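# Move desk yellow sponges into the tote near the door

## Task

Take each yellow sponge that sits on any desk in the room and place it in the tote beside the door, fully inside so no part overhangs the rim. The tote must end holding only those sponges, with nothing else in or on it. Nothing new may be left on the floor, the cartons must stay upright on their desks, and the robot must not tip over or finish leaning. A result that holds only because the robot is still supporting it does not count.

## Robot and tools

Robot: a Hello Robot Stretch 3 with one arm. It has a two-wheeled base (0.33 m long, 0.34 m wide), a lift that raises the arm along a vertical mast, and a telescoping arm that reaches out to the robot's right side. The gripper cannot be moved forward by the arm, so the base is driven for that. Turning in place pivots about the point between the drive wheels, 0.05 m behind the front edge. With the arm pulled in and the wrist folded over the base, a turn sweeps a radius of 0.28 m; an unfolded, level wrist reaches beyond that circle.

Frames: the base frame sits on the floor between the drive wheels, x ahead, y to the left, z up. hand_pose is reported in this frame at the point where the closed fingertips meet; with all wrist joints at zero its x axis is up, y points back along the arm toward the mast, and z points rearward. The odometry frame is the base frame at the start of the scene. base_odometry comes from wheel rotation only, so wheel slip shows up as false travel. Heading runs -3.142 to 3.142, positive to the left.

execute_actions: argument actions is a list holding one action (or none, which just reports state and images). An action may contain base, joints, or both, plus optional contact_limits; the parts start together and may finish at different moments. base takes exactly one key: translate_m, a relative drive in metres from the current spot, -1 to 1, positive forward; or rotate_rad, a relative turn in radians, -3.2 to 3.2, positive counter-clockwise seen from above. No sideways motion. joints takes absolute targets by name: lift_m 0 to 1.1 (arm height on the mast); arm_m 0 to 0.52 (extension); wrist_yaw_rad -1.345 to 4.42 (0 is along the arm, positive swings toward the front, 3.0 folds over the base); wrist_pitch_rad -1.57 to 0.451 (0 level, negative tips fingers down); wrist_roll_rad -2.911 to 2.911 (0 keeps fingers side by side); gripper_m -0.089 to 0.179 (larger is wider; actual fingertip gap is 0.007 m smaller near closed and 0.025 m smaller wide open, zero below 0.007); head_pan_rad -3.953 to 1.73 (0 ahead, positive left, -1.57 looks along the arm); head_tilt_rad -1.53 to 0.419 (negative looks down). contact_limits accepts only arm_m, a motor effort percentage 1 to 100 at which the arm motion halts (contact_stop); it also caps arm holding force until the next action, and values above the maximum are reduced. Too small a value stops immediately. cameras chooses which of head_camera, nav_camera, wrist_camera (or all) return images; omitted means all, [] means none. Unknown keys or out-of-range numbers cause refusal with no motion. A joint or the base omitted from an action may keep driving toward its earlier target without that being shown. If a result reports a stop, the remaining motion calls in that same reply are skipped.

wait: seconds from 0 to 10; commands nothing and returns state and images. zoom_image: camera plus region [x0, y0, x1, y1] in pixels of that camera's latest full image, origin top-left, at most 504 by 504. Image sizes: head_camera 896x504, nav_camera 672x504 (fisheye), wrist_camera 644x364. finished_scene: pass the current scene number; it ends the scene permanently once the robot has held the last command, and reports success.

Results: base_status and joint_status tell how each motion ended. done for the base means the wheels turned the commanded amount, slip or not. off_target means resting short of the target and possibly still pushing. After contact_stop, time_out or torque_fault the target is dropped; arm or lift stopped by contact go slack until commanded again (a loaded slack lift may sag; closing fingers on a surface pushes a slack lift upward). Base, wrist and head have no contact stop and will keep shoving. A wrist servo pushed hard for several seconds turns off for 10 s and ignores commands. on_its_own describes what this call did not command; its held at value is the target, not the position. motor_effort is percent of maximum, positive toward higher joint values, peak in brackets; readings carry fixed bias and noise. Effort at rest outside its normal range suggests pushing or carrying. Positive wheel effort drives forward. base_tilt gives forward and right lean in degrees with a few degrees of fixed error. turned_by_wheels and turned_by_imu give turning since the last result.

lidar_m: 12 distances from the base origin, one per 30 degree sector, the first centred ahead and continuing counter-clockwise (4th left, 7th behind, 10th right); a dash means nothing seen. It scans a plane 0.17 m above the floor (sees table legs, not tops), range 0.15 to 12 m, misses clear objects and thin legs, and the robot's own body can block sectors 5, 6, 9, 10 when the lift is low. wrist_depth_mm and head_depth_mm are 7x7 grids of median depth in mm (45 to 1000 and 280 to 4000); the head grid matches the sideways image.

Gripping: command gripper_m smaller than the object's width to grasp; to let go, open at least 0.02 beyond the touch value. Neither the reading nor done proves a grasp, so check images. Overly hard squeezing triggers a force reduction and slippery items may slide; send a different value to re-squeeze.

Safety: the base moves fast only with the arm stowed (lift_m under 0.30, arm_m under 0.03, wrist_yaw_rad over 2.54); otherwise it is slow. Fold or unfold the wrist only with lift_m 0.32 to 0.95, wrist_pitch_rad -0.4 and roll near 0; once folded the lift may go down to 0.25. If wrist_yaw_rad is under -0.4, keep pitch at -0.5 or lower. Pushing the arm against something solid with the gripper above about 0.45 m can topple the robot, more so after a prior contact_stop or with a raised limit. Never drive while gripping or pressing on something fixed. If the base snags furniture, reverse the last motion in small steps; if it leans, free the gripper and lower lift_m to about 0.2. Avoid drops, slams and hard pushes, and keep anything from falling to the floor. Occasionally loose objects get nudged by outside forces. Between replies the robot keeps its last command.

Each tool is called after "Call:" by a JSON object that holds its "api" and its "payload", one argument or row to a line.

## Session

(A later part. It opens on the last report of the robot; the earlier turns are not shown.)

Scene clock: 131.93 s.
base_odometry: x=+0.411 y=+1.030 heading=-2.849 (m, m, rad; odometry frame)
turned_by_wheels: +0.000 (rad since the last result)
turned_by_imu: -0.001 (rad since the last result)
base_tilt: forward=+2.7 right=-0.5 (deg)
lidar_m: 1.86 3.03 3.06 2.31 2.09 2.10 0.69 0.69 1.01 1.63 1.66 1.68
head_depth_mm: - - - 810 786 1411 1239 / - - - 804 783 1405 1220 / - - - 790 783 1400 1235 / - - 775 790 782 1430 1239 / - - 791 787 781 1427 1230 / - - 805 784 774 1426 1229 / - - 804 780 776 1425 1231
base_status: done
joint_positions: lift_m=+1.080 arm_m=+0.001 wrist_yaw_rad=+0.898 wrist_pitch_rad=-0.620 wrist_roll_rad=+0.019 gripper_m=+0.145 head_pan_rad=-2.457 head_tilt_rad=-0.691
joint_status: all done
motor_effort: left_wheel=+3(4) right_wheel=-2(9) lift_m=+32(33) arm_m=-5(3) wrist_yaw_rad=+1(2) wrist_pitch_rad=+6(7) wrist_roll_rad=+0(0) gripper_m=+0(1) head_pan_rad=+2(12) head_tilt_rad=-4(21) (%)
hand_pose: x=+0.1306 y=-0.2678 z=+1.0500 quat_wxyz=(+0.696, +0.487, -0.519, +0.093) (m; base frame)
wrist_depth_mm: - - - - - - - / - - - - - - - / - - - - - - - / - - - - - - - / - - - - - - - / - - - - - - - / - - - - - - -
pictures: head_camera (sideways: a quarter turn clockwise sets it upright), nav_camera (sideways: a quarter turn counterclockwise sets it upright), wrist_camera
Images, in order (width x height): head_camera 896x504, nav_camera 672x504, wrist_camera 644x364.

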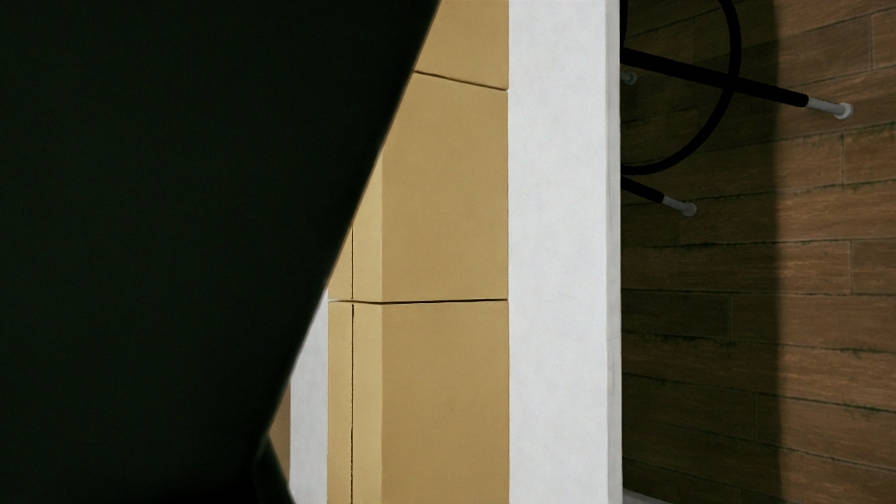

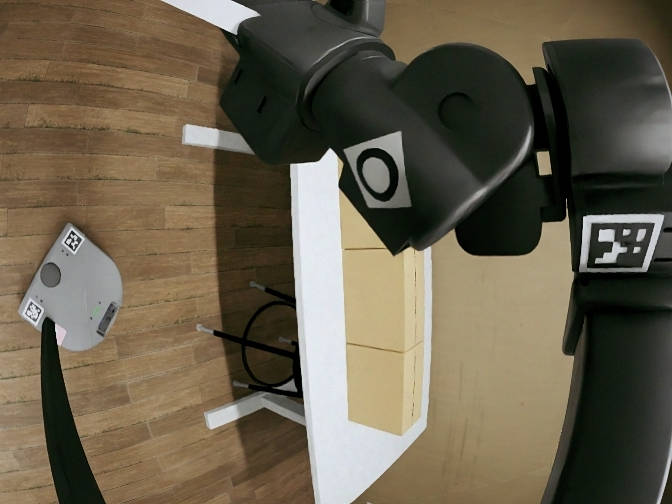

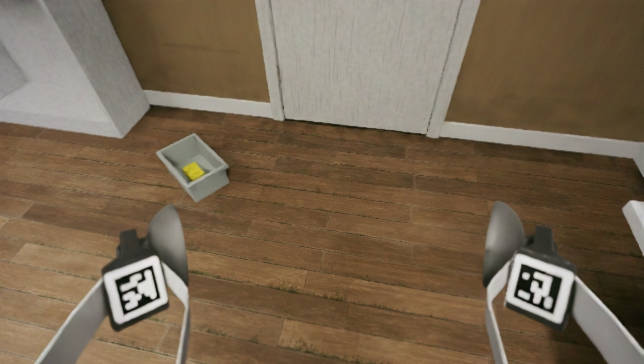

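Call:
{"api": "execute_actions", "payload": {
  "actions": [
    {"base":{"translate_m":-0.22}}
  ],
  "cameras": []
}}

Call:
{"api": "execute_actions", "payload": {
  "actions": [
    {"base":{"rotate_rad":-0.9},"joints":{"arm_m":0.15,"wrist_yaw_rad":0.0,"wrist_pitch_rad":-0.3,"head_pan_rad":-1.57,"head_tilt_rad":-0.7}}
  ]
}}

Scene clock: 137.23 s.
base_odometry: x=+0.621 y=+1.094 heading=-2.849 (m, m, rad; odometry frame)
turned_by_wheels: +0.000 (rad since the last result)
turned_by_imu: +0.000 (rad since the last result)
base_tilt: forward=+2.6 right=-0.4 (deg)
lidar_m: 2.07 3.23 3.17 2.15 1.61 1.96 0.72 0.48 1.17 0.96 1.81 1.82
head_depth_mm: - - - 630 676 641 1203 / - - - 648 673 638 1236 / - - - 648 674 639 1190 / - - 1129 645 672 639 1216 / - - 1147 642 670 636 1210 / - - 1170 641 668 636 1211 / - - 1172 640 664 633 1204
base_status: done
joint_positions: lift_m=+1.080 arm_m=+0.001 wrist_yaw_rad=+0.898 wrist_pitch_rad=-0.620 wrist_roll_rad=+0.019 gripper_m=+0.145 head_pan_rad=-2.457 head_tilt_rad=-0.691
joint_status: not commanded
motor_effort: left_wheel=+3(6) right_wheel=-3(8) lift_m=+32(33) arm_m=-5(5) wrist_yaw_rad=+2(1) wrist_pitch_rad=+6(6) wrist_roll_rad=+1(0) gripper_m=-1(0) head_pan_rad=+2(1) head_tilt_rad=-4(4) (%)
hand_pose: x=+0.1306 y=-0.2678 z=+1.0500 quat_wxyz=(+0.696, +0.487, -0.519, +0.093) (m; base frame)
wrist_depth_mm: - - - - - - - / - - - - - - - / - - - - - - - / - - - - - - 599 / - - - - - - 534 / - - - - - - 484 / - - - - - - 441
pictures: none
No camera images: the call's "cameras" was empty. Leave "cameras" out to get every camera's image.

Scene clock: 139.60 s.
base_odometry: x=+0.621 y=+1.094 heading=+2.535 (m, m, rad; odometry frame)
turned_by_wheels: -0.900 (rad since the last result)
turned_by_imu: -0.886 (rad since the last result)
base_tilt: forward=+2.6 right=-0.4 (deg)
lidar_m: 1.81 1.87 2.48 3.17 2.35 1.61 1.94 1.69 0.48 0.73 0.95 0.97
head_depth_mm: - - 1195 650 674 641 1199 / - - 1182 650 671 639 1195 / - - 1113 647 667 639 1171 / - - 1151 645 666 637 1210 / 983 1068 1176 642 661 636 1211 / 980 1080 1167 641 658 635 1211 / 978 1082 1165 639 653 635 1208
base_status: done
joint_positions: lift_m=+1.080 arm_m=+0.150 wrist_yaw_rad=+0.002 wrist_pitch_rad=-0.324 wrist_roll_rad=+0.019 gripper_m=+0.145 head_pan_rad=-1.577 head_tilt_rad=-0.692
joint_status: all done
motor_effort: left_wheel=+3(9) right_wheel=-3(7) lift_m=+33(33) arm_m=+3(6) wrist_yaw_rad=+0(1) wrist_pitch_rad=+8(7) wrist_roll_rad=+0(0) gripper_m=-1(1) head_pan_rad=+1(28) head_tilt_rad=-5(5) (%)
hand_pose: x=-0.0211 y=-0.5297 z=+1.1140 quat_wxyz=(+0.692, +0.114, -0.704, -0.115) (m; base frame)
wrist_depth_mm: 664 676 674 684 680 687 685 / 705 713 724 729 731 740 741 / 775 776 789 795 784 806 798 / 847 843 848 856 871 863 891 / 760 790 739 733 758 754 743 / 641 - 637 631 630 632 617 / 561 544 548 349 348 344 345
pictures: head_camera (sideways: a quarter turn clockwise sets it upright), nav_camera (sideways: a quarter turn counterclockwise sets it upright), wrist_camera
Images, in order (width x height): head_camera 896x504, nav_camera 672x504, wrist_camera 644x364.

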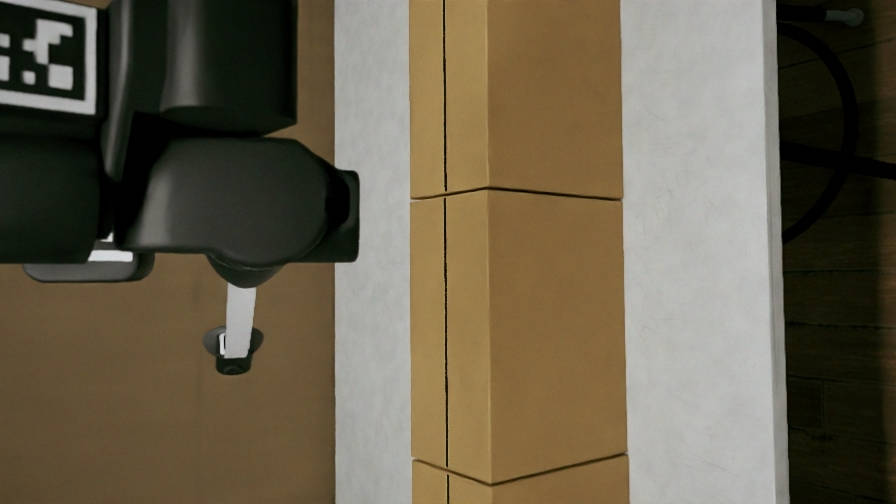

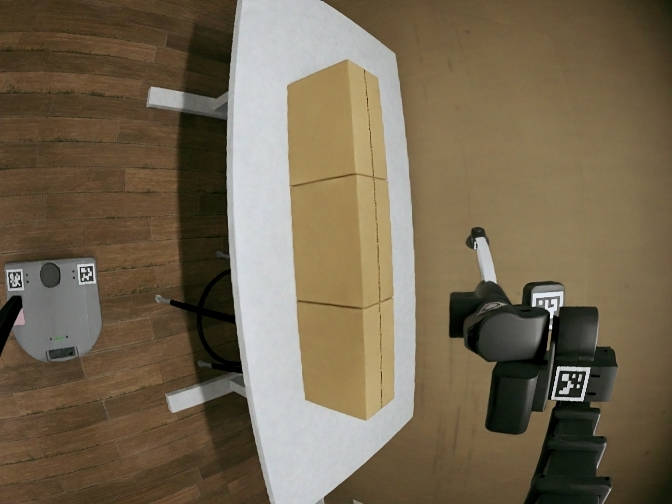

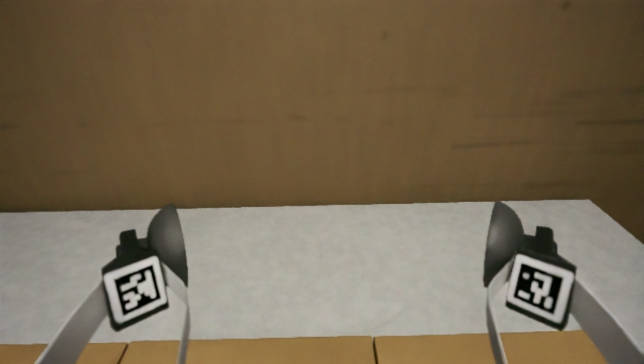

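Call:
{"api": "execute_actions", "payload": {
  "actions": [
    {"joints":{"arm_m":0.46,"wrist_pitch_rad":-1.3,"lift_m":1.095}}
  ],
  "cameras": ["wrist_camera","nav_camera"]
}}

Scene clock: 144.07 s.
base_odometry: x=+0.621 y=+1.094 heading=+2.535 (m, m, rad; odometry frame)
turned_by_wheels: +0.000 (rad since the last result)
turned_by_imu: +0.000 (rad since the last result)
base_tilt: forward=+2.7 right=-0.5 (deg)
lidar_m: 1.80 1.87 2.47 3.19 2.36 1.60 1.95 1.69 0.48 0.72 0.95 0.97
head_depth_mm: 1000 1106 1198 649 676 640 1197 / 1009 1103 1188 648 672 640 1195 / 1018 1107 1178 646 666 640 1168 / - 1146 1179 643 666 638 1208 / 985 1088 1163 642 662 636 1212 / 979 1081 1172 640 659 636 1204 / 979 1080 1164 638 654 635 1212
base_status: not commanded
joint_positions: lift_m=+1.095 arm_m=+0.460 wrist_yaw_rad=+0.001 wrist_pitch_rad=-1.298 wrist_roll_rad=+0.019 gripper_m=+0.145 head_pan_rad=-1.577 head_tilt_rad=-0.692
joint_status: all done
motor_effort: left_wheel=+2(3) right_wheel=-3(3) lift_m=+33(33) arm_m=+3(3) wrist_yaw_rad=+0(1) wrist_pitch_rad=+0(5) wrist_roll_rad=+0(1) gripper_m=+0(1) head_pan_rad=+1(2) head_tilt_rad=-3(4) (%)
hand_pose: x=-0.0216 y=-0.6503 z=+0.9803 quat_wxyz=(+0.558, +0.424, -0.568, -0.432) (m; base frame)
wrist_depth_mm: 428 435 429 428 425 420 422 / 432 428 428 423 418 423 419 / 422 421 421 416 415 413 420 / 420 422 416 416 416 414 413 / 421 420 411 414 414 413 363 / 240 - 239 236 237 235 235 / 238 237 238 235 234 233 233
pictures: nav_camera (sideways: a quarter turn counterclockwise sets it upright), wrist_camera
Images, in order (width x height): nav_camera 672x504, wrist_camera 644x364.

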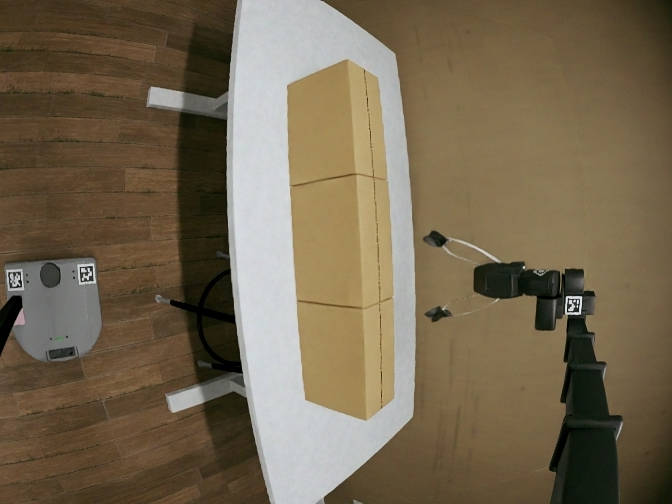

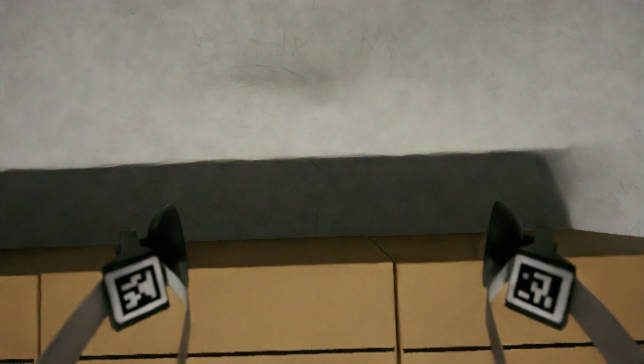

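Call:
{"api": "execute_actions", "payload": {
  "actions": [
    {"joints":{"wrist_yaw_rad":1.2,"wrist_pitch_rad":-0.8,"arm_m":0.5}}
  ],
  "cameras": ["wrist_camera"]
}}

Scene clock: 146.37 s.
base_odometry: x=+0.621 y=+1.094 heading=+2.535 (m, m, rad; odometry frame)
turned_by_wheels: +0.000 (rad since the last result)
turned_by_imu: +0.000 (rad since the last result)
base_tilt: forward=+2.7 right=-0.4 (deg)
lidar_m: 1.81 1.86 2.48 3.19 2.36 1.61 1.95 1.70 0.48 0.72 0.96 0.97
head_depth_mm: 999 1106 1191 649 674 640 1192 / 995 1100 1189 648 669 639 1191 / 1018 1093 1179 648 667 638 1168 / - 1107 1176 645 666 637 1216 / 972 1108 1174 643 662 636 1209 / 978 1068 1168 640 659 636 1206 / 979 1079 1161 638 652 634 1205
base_status: not commanded
joint_positions: lift_m=+1.095 arm_m=+0.500 wrist_yaw_rad=+1.197 wrist_pitch_rad=-0.818 wrist_roll_rad=+0.019 gripper_m=+0.145 head_pan_rad=-1.577 head_tilt_rad=-0.692
joint_status: all done
motor_effort: left_wheel=+3(3) right_wheel=-3(3) lift_m=+33(33) arm_m=+3(3) wrist_yaw_rad=+3(2) wrist_pitch_rad=+6(7) wrist_roll_rad=+1(0) gripper_m=+0(0) head_pan_rad=+2(1) head_tilt_rad=-5(4) (%)
hand_pose: x=+0.1253 y=-0.7022 z=+1.0300 quat_wxyz=(+0.691, +0.599, -0.384, +0.127) (m; base frame)
wrist_depth_mm: - - 721 716 712 571 437 / 679 652 643 626 638 604 459 / 590 360 585 583 574 567 482 / 539 329 519 520 526 524 501 / 502 306 471 485 476 482 485 / 468 - 317 449 449 441 443 / - 258 266 419 412 412 412
pictures: wrist_camera
Images, in order (width x height): wrist_camera 644x364.

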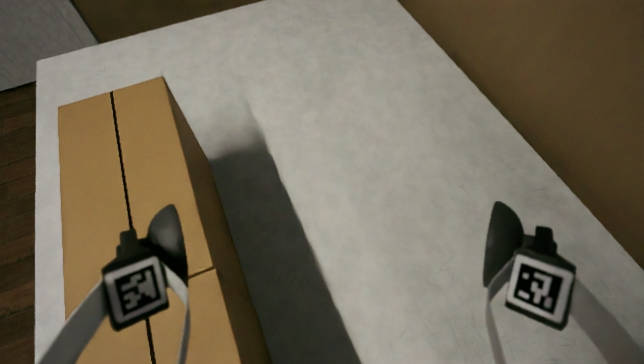

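Call:
{"api": "execute_actions", "payload": {
  "actions": [
    {"base":{"rotate_rad":-1.08},"joints":{"arm_m":0.2,"wrist_yaw_rad":0.3,"wrist_pitch_rad":-0.5,"head_pan_rad":-2.6,"head_tilt_rad":-0.6}}
  ],
  "cameras": ["nav_camera"]
}}

Call:
{"api": "execute_actions", "payload": {
  "actions": [
    {"base":{"translate_m":-1.0},"joints":{"arm_m":0.0,"head_pan_rad":-2.1,"head_tilt_rad":-0.7}}
  ],
  "cameras": ["nav_camera","wrist_camera"]
}}

Scene clock: 151.40 s.
base_odometry: x=+0.621 y=+1.094 heading=+1.455 (m, m, rad; odometry frame)
turned_by_wheels: -1.080 (rad since the last result)
turned_by_imu: -1.063 (rad since the last result)
base_tilt: forward=+2.7 right=-0.5 (deg)
lidar_m: 0.97 0.96 1.81 1.85 2.07 3.18 2.35 1.61 1.95 1.75 0.48 0.48
head_depth_mm: - - - 2325 1868 1528 1308 / - - - 2384 1876 1534 1302 / - - - 2392 1863 1533 1295 / - - 2440 2403 1863 1518 1294 / - - 1408 2308 1818 1524 1290 / - - 1467 2114 1848 1516 1289 / - - 1987 2101 1843 1516 1288
base_status: done
joint_positions: lift_m=+1.095 arm_m=+0.200 wrist_yaw_rad=+0.301 wrist_pitch_rad=-0.522 wrist_roll_rad=+0.019 gripper_m=+0.145 head_pan_rad=-2.593 head_tilt_rad=-0.606
joint_status: all done
motor_effort: left_wheel=+2(11) right_wheel=-2(10) lift_m=+33(32) arm_m=-5(5) wrist_yaw_rad=+0(3) wrist_pitch_rad=+7(9) wrist_roll_rad=+0(0) gripper_m=+0(0) head_pan_rad=-2(29) head_tilt_rad=+3(16) (%)
hand_pose: x=+0.0407 y=-0.5461 z=+1.0849 quat_wxyz=(+0.697, +0.282, -0.654, -0.081) (m; base frame)
wrist_depth_mm: 705 816 - - - - - / 763 904 - - - - - / 797 872 - - - - - / 731 716 722 - - - - / 625 637 616 610 - - - / 371 - 536 536 - - - / 326 474 487 503 - - -
pictures: nav_camera (sideways: a quarter turn counterclockwise sets it upright)
Images, in order (width x height): nav_camera 672x504.

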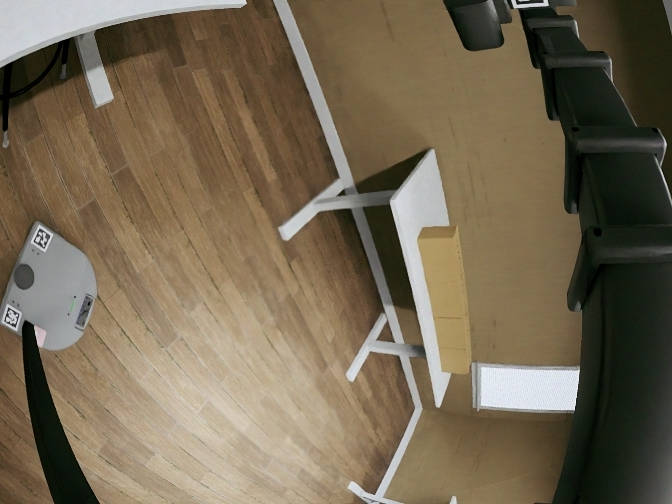

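Scene clock: 162.37 s.
base_odometry: x=+0.506 y=+0.101 heading=+1.455 (m, m, rad; odometry frame)
turned_by_wheels: +0.000 (rad since the last result)
turned_by_imu: -0.001 (rad since the last result)
base_tilt: forward=+2.6 right=-0.4 (deg)
lidar_m: 1.38 2.39 2.27 2.04 2.53 2.22 2.25 1.38 1.49 1.08 2.02 1.59
head_depth_mm: - 1479 904 940 1726 1441 1247 / - 1457 - 916 1713 1432 1243 / - - - 885 1704 1428 1240 / - - - - 1693 1433 1237 / - - - - 1661 1432 1230 / - - - - - 1392 1229 / - - - - - 1330 1234
base_status: done
joint_positions: lift_m=+1.095 arm_m=+0.001 wrist_yaw_rad=+0.301 wrist_pitch_rad=-0.522 wrist_roll_rad=+0.019 gripper_m=+0.145 head_pan_rad=-2.107 head_tilt_rad=-0.691
joint_status: all done
motor_effort: left_wheel=+3(5) right_wheel=-2(8) lift_m=+33(33) arm_m=-5(5) wrist_yaw_rad=+0(0) wrist_pitch_rad=+7(7) wrist_roll_rad=+0(0) gripper_m=-1(0) head_pan_rad=+3(20) head_tilt_rad=-4(17) (%)
hand_pose: x=+0.0407 y=-0.3471 z=+1.0849 quat_wxyz=(+0.697, +0.282, -0.654, -0.081) (m; base frame)
wrist_depth_mm: - - - - - - 949 / - - - - - - - / - - - - - 850 554 / - - - - 732 701 548 / - - - - - 641 571 / - - - - - - 534 / - - - - - - -
pictures: nav_camera (sideways: a quarter turn counterclockwise sets it upright), wrist_camera
Images, in order (width x height): nav_camera 672x504, wrist_camera 644x364.

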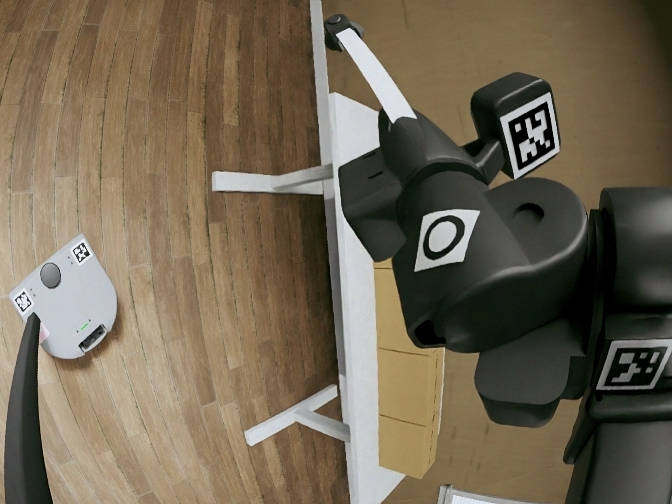

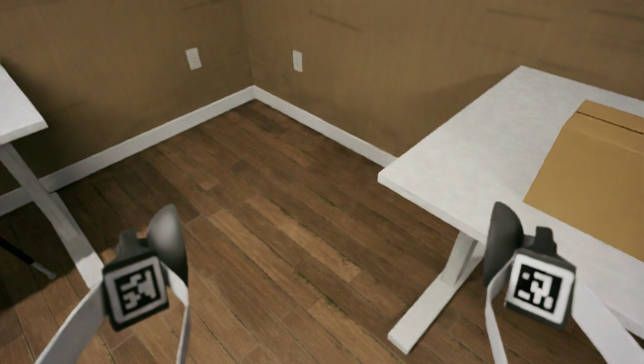

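Call:
{"api": "execute_actions", "payload": {
  "actions": [
    {"base":{"translate_m":-0.5},"joints":{"arm_m":0.1,"wrist_yaw_rad":0.0}}
  ],
  "cameras": ["nav_camera"]
}}

Call:
{"api": "execute_actions", "payload": {
  "actions": [
    {"base":{"rotate_rad":-0.515},"joints":{"arm_m":0.3,"head_pan_rad":-1.57,"head_tilt_rad":-0.7}}
  ]
}}

Scene clock: 169.23 s.
base_odometry: x=+0.448 y=-0.396 heading=+1.455 (m, m, rad; odometry frame)
turned_by_wheels: +0.000 (rad since the last result)
turned_by_imu: +0.000 (rad since the last result)
base_tilt: forward=+2.7 right=-0.5 (deg)
lidar_m: 2.17 2.62 2.20 2.37 2.40 1.78 1.91 0.93 1.27 1.09 1.10 1.94
head_depth_mm: - 1245 1244 711 755 1338 1234 / - 1245 1241 703 751 1370 1241 / - 1238 1234 700 747 1370 1247 / - 1196 1234 697 739 1368 1238 / 1105 1190 1229 690 738 1370 1224 / 1078 - 1164 691 737 1363 1232 / 1047 - 1121 684 735 1361 1230
base_status: done
joint_positions: lift_m=+1.095 arm_m=+0.100 wrist_yaw_rad=+0.002 wrist_pitch_rad=-0.522 wrist_roll_rad=+0.019 gripper_m=+0.145 head_pan_rad=-2.107 head_tilt_rad=-0.692
joint_status: all done
motor_effort: left_wheel=+3(4) right_wheel=-3(8) lift_m=+33(33) arm_m=+4(2) wrist_yaw_rad=-1(3) wrist_pitch_rad=+7(7) wrist_roll_rad=+0(0) gripper_m=+0(0) head_pan_rad=+1(3) head_tilt_rad=-5(5) (%)
hand_pose: x=-0.0211 y=-0.4547 z=+1.0849 quat_wxyz=(+0.677, +0.182, -0.689, -0.184) (m; base frame)
wrist_depth_mm: - - - - 868 766 716 / - - - - 941 845 753 / - - 552 833 843 823 797 / - 697 504 465 456 710 695 / - 633 588 478 402 400 389 / - - 537 529 450 395 341 / - - - 481 484 423 372
pictures: nav_camera (sideways: a quarter turn counterclockwise sets it upright)
Images, in order (width x height): nav_camera 672x504.

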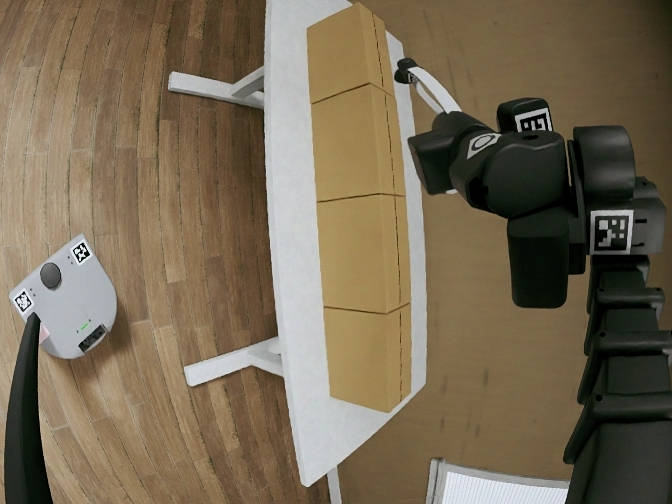

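Scene clock: 171.93 s.
base_odometry: x=+0.448 y=-0.396 heading=+0.940 (m, m, rad; odometry frame)
turned_by_wheels: -0.515 (rad since the last result)
turned_by_imu: -0.507 (rad since the last result)
base_tilt: forward=+2.6 right=-0.4 (deg)
lidar_m: 1.94 1.87 2.62 2.19 2.53 2.26 1.78 1.89 0.93 1.26 1.09 1.11
head_depth_mm: 1099 1212 1249 699 746 1340 1244 / - 1210 1242 697 744 1377 1243 / - 1228 1237 694 740 1377 1233 / - 1230 1233 693 739 1369 1238 / 1070 1175 1233 690 736 1365 1230 / 1068 1174 1218 687 737 1361 1227 / 1066 1173 1218 684 736 1359 1228
base_status: done
joint_positions: lift_m=+1.095 arm_m=+0.300 wrist_yaw_rad=+0.001 wrist_pitch_rad=-0.522 wrist_roll_rad=+0.019 gripper_m=+0.145 head_pan_rad=-1.577 head_tilt_rad=-0.692
joint_status: all done
motor_effort: left_wheel=+2(8) right_wheel=-3(8) lift_m=+34(32) arm_m=+3(4) wrist_yaw_rad=-1(1) wrist_pitch_rad=+7(7) wrist_roll_rad=+1(0) gripper_m=+0(0) head_pan_rad=+1(23) head_tilt_rad=-4(3) (%)
hand_pose: x=-0.0213 y=-0.6547 z=+1.0849 quat_wxyz=(+0.677, +0.181, -0.689, -0.184) (m; base frame)
wrist_depth_mm: 652 654 662 661 669 675 694 / 707 723 731 719 751 754 768 / 787 809 813 806 819 834 867 / 728 721 723 707 713 709 719 / 623 643 612 616 608 626 606 / 549 - 540 528 531 531 528 / 318 310 308 307 305 304 305
pictures: head_camera (sideways: a quarter turn clockwise sets it upright), nav_camera (sideways: a quarter turn counterclockwise sets it upright), wrist_camera
Images, in order (width x height): head_camera 896x504, nav_camera 672x504, wrist_camera 644x364.

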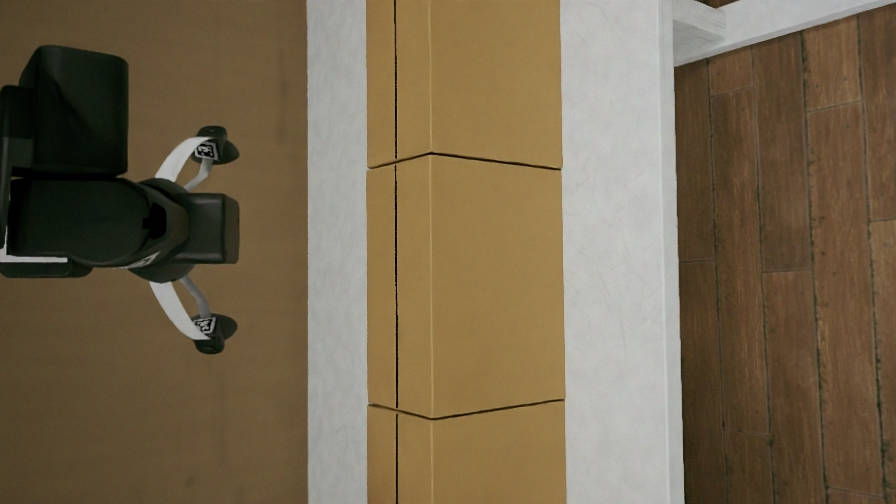

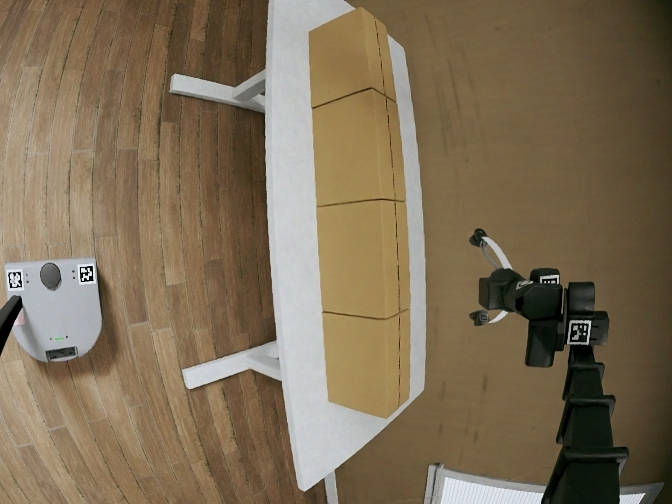

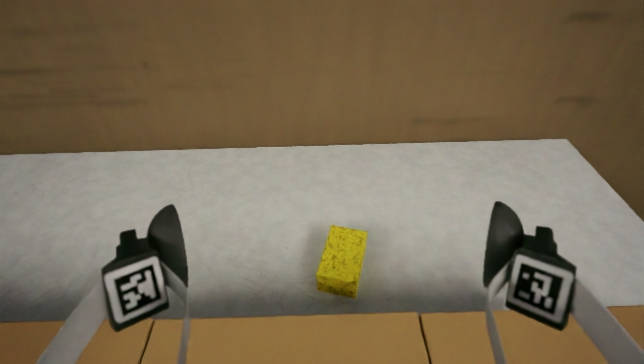

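Call:
{"api": "execute_actions", "payload": {
  "actions": [
    {"joints":{"wrist_yaw_rad":0.75,"wrist_pitch_rad":-0.75,"arm_m":0.52}}
  ],
  "cameras": ["wrist_camera"]
}}

Scene clock: 175.83 s.
base_odometry: x=+0.448 y=-0.396 heading=+0.940 (m, m, rad; odometry frame)
turned_by_wheels: +0.000 (rad since the last result)
turned_by_imu: +0.000 (rad since the last result)
base_tilt: forward=+2.7 right=-0.5 (deg)
lidar_m: 1.94 1.87 2.62 2.19 2.53 2.26 1.78 1.89 0.93 1.27 1.08 1.11
head_depth_mm: 1102 1214 1244 698 743 1341 1243 / 1091 1207 1243 697 741 1377 1240 / 1116 1197 1236 694 741 1368 1242 / - 1205 1228 691 740 1379 1230 / 1088 1204 1227 689 737 1367 1238 / 1068 1159 1217 687 734 1356 1233 / 1063 1173 1222 686 732 1365 1234
base_status: not commanded
joint_positions: lift_m=+1.095 arm_m=+0.520 wrist_yaw_rad=+0.748 wrist_pitch_rad=-0.759 wrist_roll_rad=+0.019 gripper_m=+0.145 head_pan_rad=-1.577 head_tilt_rad=-0.692
joint_status: all done
motor_effort: left_wheel=+3(3) right_wheel=-3(3) lift_m=+33(33) arm_m=+3(2) wrist_yaw_rad=+1(0) wrist_pitch_rad=+3(6) wrist_roll_rad=+1(1) gripper_m=+0(0) head_pan_rad=+1(2) head_tilt_rad=-5(4) (%)
hand_pose: x=+0.0937 y=-0.7888 z=+1.0397 quat_wxyz=(+0.703, +0.484, -0.522, -0.009) (m; base frame)
wrist_depth_mm: - 825 799 722 593 490 424 / 712 694 708 692 652 541 459 / 626 618 619 622 607 588 510 / 353 562 557 550 548 547 534 / 318 378 501 500 503 503 493 / 290 - 466 461 459 460 453 / 267 264 418 423 419 407 422
pictures: wrist_camera
Images, in order (width x height): wrist_camera 644x364.

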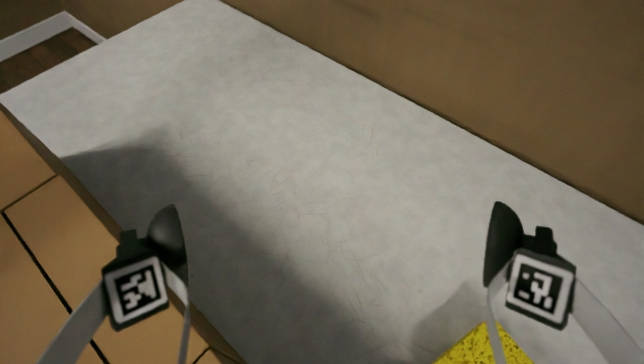

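Call:
{"api": "execute_actions", "payload": {
  "actions": [
    {"joints":{"wrist_yaw_rad":-0.3,"wrist_pitch_rad":-1.1}}
  ],
  "cameras": ["wrist_camera"]
}}

Scene clock: 177.73 s.
base_odometry: x=+0.448 y=-0.396 heading=+0.940 (m, m, rad; odometry frame)
turned_by_wheels: +0.000 (rad since the last result)
turned_by_imu: +0.000 (rad since the last result)
base_tilt: forward=+2.7 right=-0.5 (deg)
lidar_m: 1.94 1.87 2.62 2.19 2.52 2.26 1.78 1.89 0.93 1.27 1.09 1.11
head_depth_mm: 1095 1214 1242 699 745 1339 1240 / 1094 1207 1241 696 743 1374 1244 / 1110 1204 1231 695 743 1378 1238 / - 1219 1233 693 740 1369 1241 / 1074 1184 1227 690 740 1372 1237 / 1067 1177 1226 687 736 1359 1234 / 1058 1172 1221 686 734 1366 1231
base_status: not commanded
joint_positions: lift_m=+1.095 arm_m=+0.520 wrist_yaw_rad=-0.297 wrist_pitch_rad=-1.102 wrist_roll_rad=+0.019 gripper_m=+0.145 head_pan_rad=-1.577 head_tilt_rad=-0.692
joint_status: all done
motor_effort: left_wheel=+3(3) right_wheel=-3(3) lift_m=+33(33) arm_m=+3(4) wrist_yaw_rad=-1(2) wrist_pitch_rad=+1(2) wrist_roll_rad=+0(1) gripper_m=+0(0) head_pan_rad=+2(2) head_tilt_rad=-5(6) (%)
hand_pose: x=-0.0492 y=-0.7547 z=+0.9941 quat_wxyz=(+0.535, +0.273, -0.655, -0.458) (m; base frame)
wrist_depth_mm: 507 502 506 505 501 502 490 / 486 485 481 480 476 469 475 / 464 461 467 457 461 453 456 / 446 453 443 440 441 441 437 / 432 435 428 426 423 423 251 / 416 - 416 413 262 244 241 / 404 398 364 236 234 233 233
pictures: wrist_camera
Images, in order (width x height): wrist_camera 644x364.

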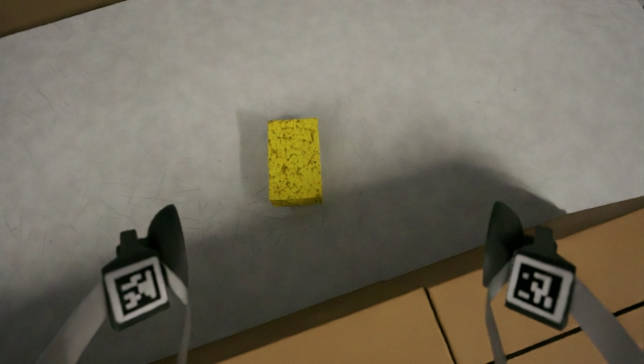

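Call:
{"api": "execute_actions", "payload": {
  "actions": [
    {"base":{"rotate_rad":-0.762},"joints":{"wrist_yaw_rad":0.46,"arm_m":0.487,"wrist_pitch_rad":-1.3,"head_pan_rad":-1.0,"head_tilt_rad":-1.0}}
  ],
  "cameras": ["nav_camera"]
}}

Call:
{"api": "execute_actions", "payload": {
  "actions": [
    {"base":{"translate_m":0.54}}
  ]
}}

Scene clock: 189.60 s.
base_odometry: x=+0.448 y=-0.396 heading=+0.178 (m, m, rad; odometry frame)
turned_by_wheels: -0.762 (rad since the last result)
turned_by_imu: -0.750 (rad since the last result)
base_tilt: forward=+2.6 right=-0.4 (deg)
lidar_m: 1.09 2.48 2.04 2.44 2.51 2.19 2.26 1.78 2.27 0.93 0.95 1.27
head_depth_mm: 1165 706 779 1537 1389 1245 1127 / 1130 682 764 1464 1374 1240 1126 / 1126 666 758 1514 1388 1234 1129 / 1123 662 740 1472 1378 1235 1121 / 1120 648 737 724 1381 1237 1117 / 1101 638 717 722 1373 1242 1120 / 1080 631 695 705 1368 1231 1121
base_status: done
joint_positions: lift_m=+1.095 arm_m=+0.487 wrist_yaw_rad=+0.457 wrist_pitch_rad=-1.298 wrist_roll_rad=+0.019 gripper_m=+0.145 head_pan_rad=-1.007 head_tilt_rad=-0.988
joint_status: all done
motor_effort: left_wheel=+2(10) right_wheel=-2(11) lift_m=+33(33) arm_m=-5(3) wrist_yaw_rad=+1(3) wrist_pitch_rad=-1(0) wrist_roll_rad=+0(1) gripper_m=+1(0) head_pan_rad=+2(22) head_tilt_rad=-5(29) (%)
hand_pose: x=-0.0014 y=-0.6735 z=+0.9803 quat_wxyz=(+0.641, +0.541, -0.457, -0.294) (m; base frame)
wrist_depth_mm: 250 314 431 428 - - - / 248 261 427 427 425 - - / 246 257 421 421 421 - - / 285 382 421 419 415 - - / 421 417 417 416 - - - / 418 - - - - - - / - - - - - - -
pictures: nav_camera (sideways: a quarter turn counterclockwise sets it upright)
Images, in order (width x height): nav_camera 672x504.

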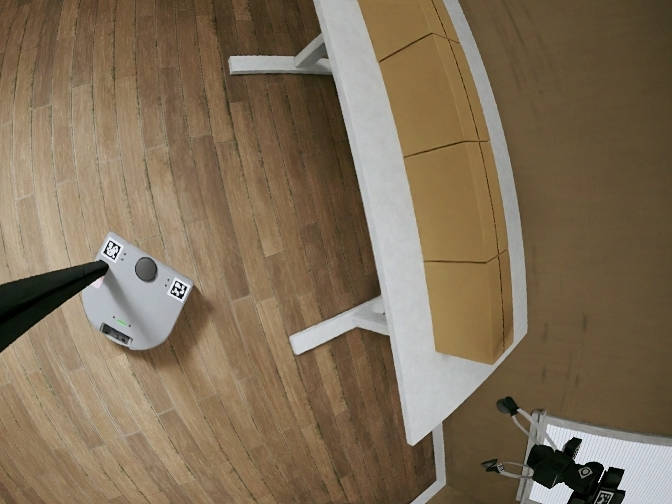

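Scene clock: 196.30 s.
base_odometry: x=+0.979 y=-0.300 heading=+0.179 (m, m, rad; odometry frame)
turned_by_wheels: +0.000 (rad since the last result)
turned_by_imu: +0.000 (rad since the last result)
base_tilt: forward=+2.6 right=-0.4 (deg)
lidar_m: 0.55 1.72 1.72 1.69 2.88 2.62 2.80 2.21 0.95 0.99 0.88 0.88
head_depth_mm: 906 937 793 468 465 548 517 / 882 932 793 467 438 545 509 / 856 930 791 466 433 537 500 / 839 911 788 465 425 528 493 / 817 901 786 464 417 520 492 / 798 885 784 680 410 499 491 / 780 874 782 681 408 466 491
base_status: done
joint_positions: lift_m=+1.095 arm_m=+0.487 wrist_yaw_rad=+0.457 wrist_pitch_rad=-1.298 wrist_roll_rad=+0.019 gripper_m=+0.145 head_pan_rad=-1.007 head_tilt_rad=-0.988
joint_status: not commanded
motor_effort: left_wheel=+3(8) right_wheel=-3(6) lift_m=+32(33) arm_m=-5(5) wrist_yaw_rad=+2(2) wrist_pitch_rad=+0(1) wrist_roll_rad=+1(0) gripper_m=+0(0) head_pan_rad=+1(2) head_tilt_rad=-6(6) (%)
hand_pose: x=-0.0014 y=-0.6735 z=+0.9803 quat_wxyz=(+0.641, +0.541, -0.457, -0.294) (m; base frame)
wrist_depth_mm: 433 432 429 430 422 421 424 / 425 426 426 426 422 423 418 / 426 423 418 420 418 413 412 / 421 418 423 412 413 411 411 / 420 418 415 372 412 410 409 / 415 - 408 411 405 408 327 / 410 408 410 411 360 299 261
pictures: head_camera (sideways: a quarter turn clockwise sets it upright), nav_camera (sideways: a quarter turn counterclockwise sets it upright), wrist_camera
Images, in order (width x height): head_camera 896x504, nav_camera 672x504, wrist_camera 644x364.

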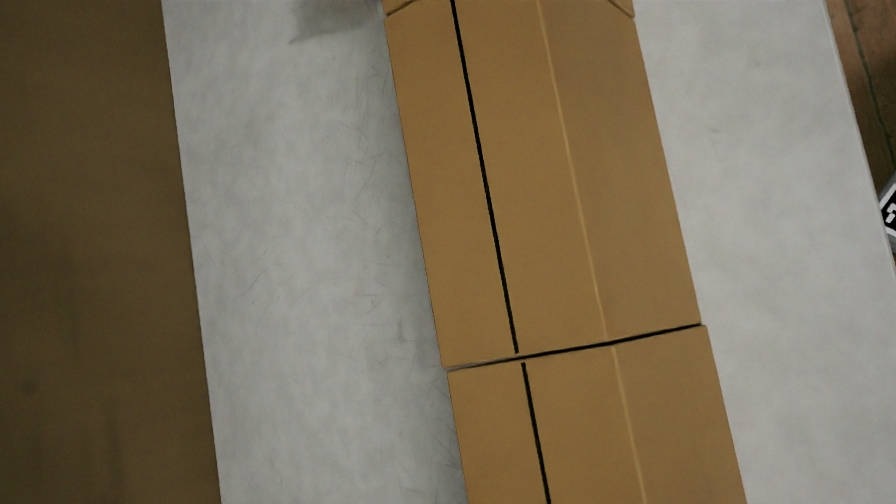

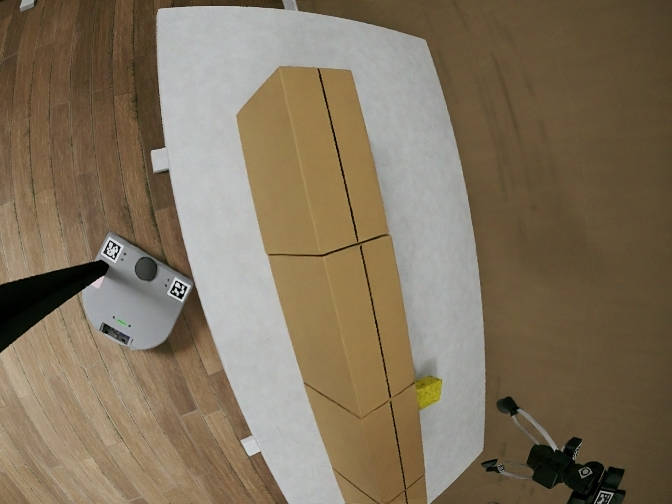

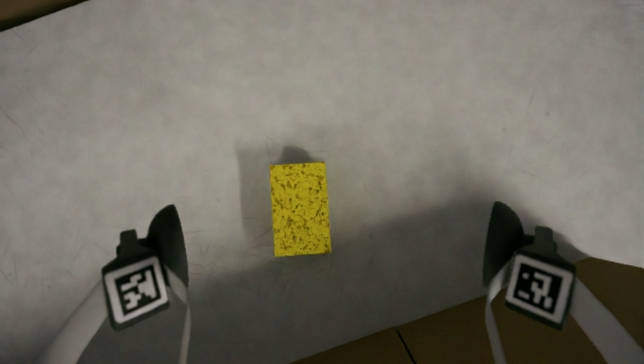

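Call:
{"api": "execute_actions", "payload": {
  "actions": [
    {"base":{"translate_m":0.035},"joints":{"wrist_yaw_rad":0.51,"lift_m":0.93,"gripper_m":0.13,"head_pan_rad":-1.5,"head_tilt_rad":-0.8}}
  ]
}}

Scene clock: 200.30 s.
base_odometry: x=+1.014 y=-0.294 heading=+0.179 (m, m, rad; odometry frame)
turned_by_wheels: +0.000 (rad since the last result)
turned_by_imu: +0.001 (rad since the last result)
base_tilt: forward=+2.6 right=-0.5 (deg)
lidar_m: 0.51 1.67 1.66 1.68 2.92 2.65 2.83 2.23 0.97 1.00 0.85 0.85
head_depth_mm: 1292 - 999 562 604 595 543 / 1178 1241 1013 561 497 584 524 / 1059 - 959 560 470 528 523 / 1006 1118 1008 795 468 430 512 / 928 1032 1001 813 467 412 466 / 859 952 999 811 683 403 387 / 804 881 948 807 682 402 360
base_status: done
joint_positions: lift_m=+0.930 arm_m=+0.487 wrist_yaw_rad=+0.507 wrist_pitch_rad=-1.298 wrist_roll_rad=+0.019 gripper_m=+0.130 head_pan_rad=-1.493 head_tilt_rad=-0.804
joint_status: all done
motor_effort: left_wheel=+3(7) right_wheel=-3(6) lift_m=+25(28) arm_m=-5(5) wrist_yaw_rad=+1(2) wrist_pitch_rad=-1(1) wrist_roll_rad=+0(0) gripper_m=+0(66) head_pan_rad=-2(21) head_tilt_rad=+2(21) (%)
hand_pose: x=+0.0006 y=-0.6724 z=+0.8156 quat_wxyz=(+0.649, +0.553, -0.444, -0.278) (m; base frame)
wrist_depth_mm: 266 265 265 264 263 260 259 / 264 261 262 261 260 256 256 / 262 261 259 259 257 255 256 / 259 258 257 211 255 253 253 / 256 256 255 211 253 251 252 / 255 - 253 208 251 - 249 / 254 252 252 250 250 248 247
pictures: head_camera (sideways: a quarter turn clockwise sets it upright), nav_camera (sideways: a quarter turn counterclockwise sets it upright), wrist_camera
Images, in order (width x height): head_camera 896x504, nav_camera 672x504, wrist_camera 644x364.

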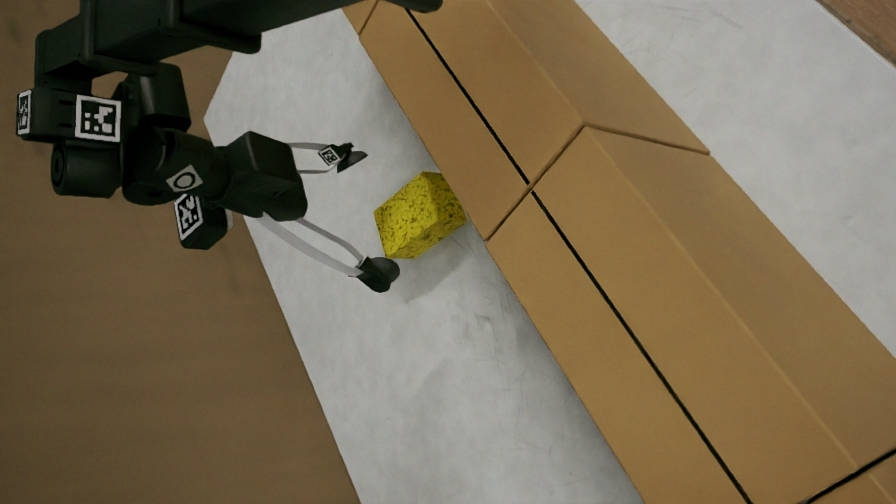

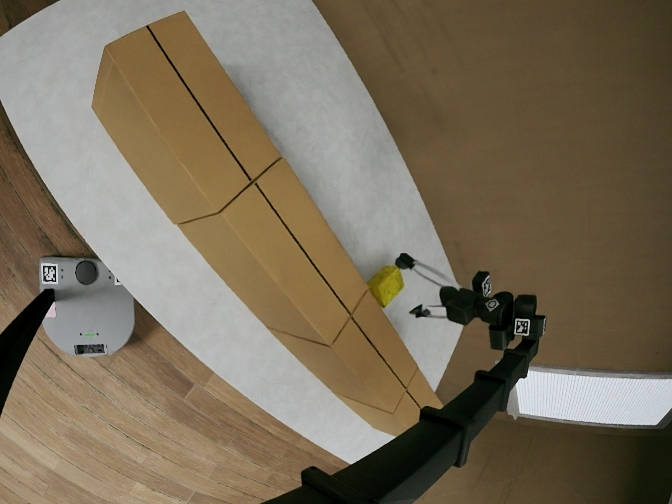

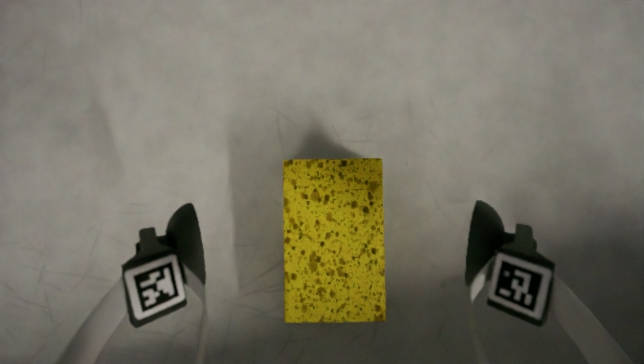

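Call:
{"api": "execute_actions", "payload": {
  "actions": [
    {"joints":{"lift_m":0.859}}
  ],
  "cameras": ["wrist_camera"]
}}

Call:
{"api": "execute_actions", "payload": {
  "actions": [
    {"joints":{"gripper_m":0.02}}
  ],
  "cameras": ["wrist_camera"]
}}

Scene clock: 202.43 s.
base_odometry: x=+1.014 y=-0.294 heading=+0.179 (m, m, rad; odometry frame)
turned_by_wheels: +0.000 (rad since the last result)
turned_by_imu: +0.000 (rad since the last result)
base_tilt: forward=+2.7 right=-0.4 (deg)
lidar_m: 0.51 1.67 1.67 1.68 2.90 2.64 2.83 2.24 0.96 1.00 0.85 0.86
head_depth_mm: 1329 1567 - 554 603 597 543 / 1198 - 1011 560 497 583 523 / 1087 - - 559 470 528 522 / 998 1127 1005 794 469 430 512 / 925 1033 1005 813 468 412 466 / 858 948 1000 810 683 403 387 / 805 882 950 810 683 402 361
base_status: not commanded
joint_positions: lift_m=+0.859 arm_m=+0.487 wrist_yaw_rad=+0.507 wrist_pitch_rad=-1.298 wrist_roll_rad=+0.019 gripper_m=+0.130 head_pan_rad=-1.493 head_tilt_rad=-0.804
joint_status: all done
motor_effort: left_wheel=+3(3) right_wheel=-3(3) lift_m=+26(25) arm_m=-5(5) wrist_yaw_rad=+2(1) wrist_pitch_rad=+0(0) wrist_roll_rad=+1(0) gripper_m=+0(0) head_pan_rad=-3(3) head_tilt_rad=+2(3) (%)
hand_pose: x=+0.0006 y=-0.6724 z=+0.7446 quat_wxyz=(+0.649, +0.553, -0.444, -0.278) (m; base frame)
wrist_depth_mm: 193 193 191 191 190 189 189 / 192 190 190 189 188 188 187 / 190 190 189 188 187 186 185 / 189 188 187 142 185 185 184 / 187 186 186 141 184 184 183 / 186 - 183 140 181 - 181 / 185 183 182 139 138 181 179
pictures: wrist_camera
Images, in order (width x height): wrist_camera 644x364.

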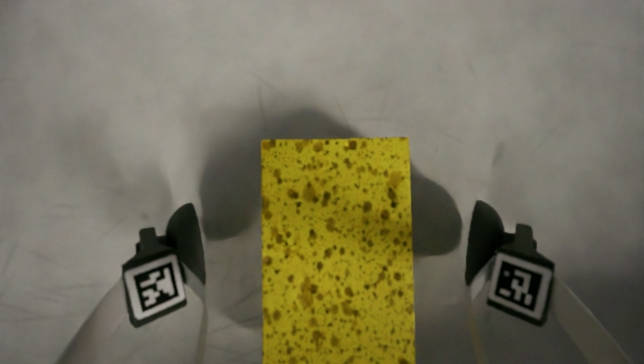

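Scene clock: 204.03 s.
base_odometry: x=+1.014 y=-0.294 heading=+0.179 (m, m, rad; odometry frame)
turned_by_wheels: +0.000 (rad since the last result)
turned_by_imu: +0.000 (rad since the last result)
base_tilt: forward=+2.6 right=-0.4 (deg)
lidar_m: 0.51 1.67 1.67 1.68 2.92 2.65 2.83 2.23 0.96 1.00 0.85 0.85
head_depth_mm: 1330 1568 - 553 604 596 542 / 1197 - 1012 560 496 583 522 / 1095 - - 559 470 529 522 / 998 1132 1006 793 468 430 513 / 924 1031 1002 813 468 412 466 / 861 953 995 812 683 403 387 / 803 884 948 808 682 402 361
base_status: not commanded
joint_positions: lift_m=+0.859 arm_m=+0.487 wrist_yaw_rad=+0.507 wrist_pitch_rad=-1.298 wrist_roll_rad=+0.019 gripper_m=+0.021 head_pan_rad=-1.493 head_tilt_rad=-0.804
joint_status: all done
motor_effort: left_wheel=+3(3) right_wheel=-3(3) lift_m=+25(26) arm_m=-5(5) wrist_yaw_rad=+1(1) wrist_pitch_rad=+0(0) wrist_roll_rad=+1(0) gripper_m=-15(94) head_pan_rad=-2(2) head_tilt_rad=+3(3) (%)
hand_pose: x=+0.0006 y=-0.6724 z=+0.7446 quat_wxyz=(+0.649, +0.553, -0.444, -0.278) (m; base frame)
wrist_depth_mm: 192 192 191 191 190 189 188 / 191 191 191 190 189 187 187 / 190 189 188 187 187 186 186 / 189 187 186 139 184 185 185 / 187 187 186 137 138 183 183 / 186 185 - 137 137 181 181 / 184 183 182 136 158 181 180
pictures: wrist_camera
Images, in order (width x height): wrist_camera 644x364.

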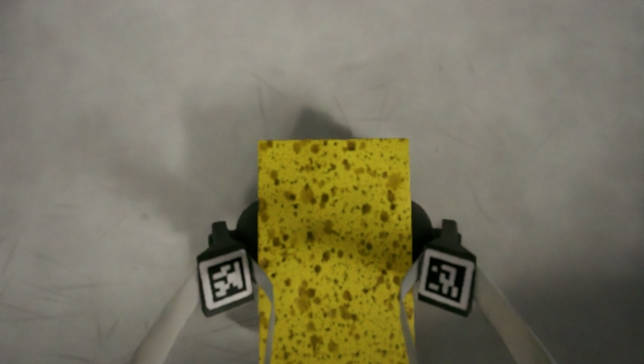

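Call:
{"api": "execute_actions", "payload": {
  "actions": [
    {"joints":{"lift_m":1.09,"head_pan_rad":-2.6,"head_tilt_rad":-0.6}}
  ],
  "cameras": ["wrist_camera"]
}}

Scene clock: 207.43 s.
base_odometry: x=+1.014 y=-0.294 heading=+0.179 (m, m, rad; odometry frame)
turned_by_wheels: +0.000 (rad since the last result)
turned_by_imu: +0.000 (rad since the last result)
base_tilt: forward=+2.6 right=-0.4 (deg)
lidar_m: 0.51 1.67 1.67 1.68 2.91 2.65 2.83 2.24 0.96 1.00 0.85 0.85
head_depth_mm: - - - 2217 1879 1533 1295 / - - - 2238 1872 1527 1301 / - - - 2296 1859 1522 1291 / - - - 2320 1862 1524 1286 / - - - 2373 1851 1517 1294 / - - - 2378 1860 1522 1290 / - - 2694 2181 853 696 588
base_status: not commanded
joint_positions: lift_m=+1.090 arm_m=+0.487 wrist_yaw_rad=+0.507 wrist_pitch_rad=-1.299 wrist_roll_rad=+0.019 gripper_m=+0.021 head_pan_rad=-2.593 head_tilt_rad=-0.607
joint_status: all done
motor_effort: left_wheel=+2(3) right_wheel=-3(3) lift_m=+32(35) arm_m=-5(5) wrist_yaw_rad=+2(1) wrist_pitch_rad=+0(1) wrist_roll_rad=+1(1) gripper_m=-15(15) head_pan_rad=-2(30) head_tilt_rad=+4(22) (%)
hand_pose: x=+0.0006 y=-0.6724 z=+0.9752 quat_wxyz=(+0.649, +0.553, -0.444, -0.278) (m; base frame)
wrist_depth_mm: 427 421 429 422 425 419 419 / 422 422 420 416 415 412 414 / 419 417 418 413 413 410 412 / 420 412 416 139 411 407 410 / 415 410 409 138 138 405 404 / 410 408 - 137 137 403 403 / 406 407 402 135 245 364 316
pictures: wrist_camera
Images, in order (width x height): wrist_camera 644x364.

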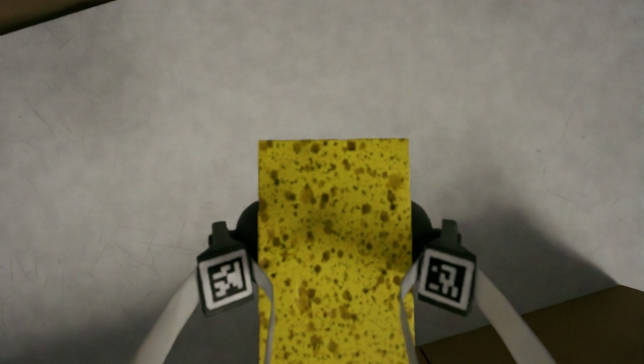

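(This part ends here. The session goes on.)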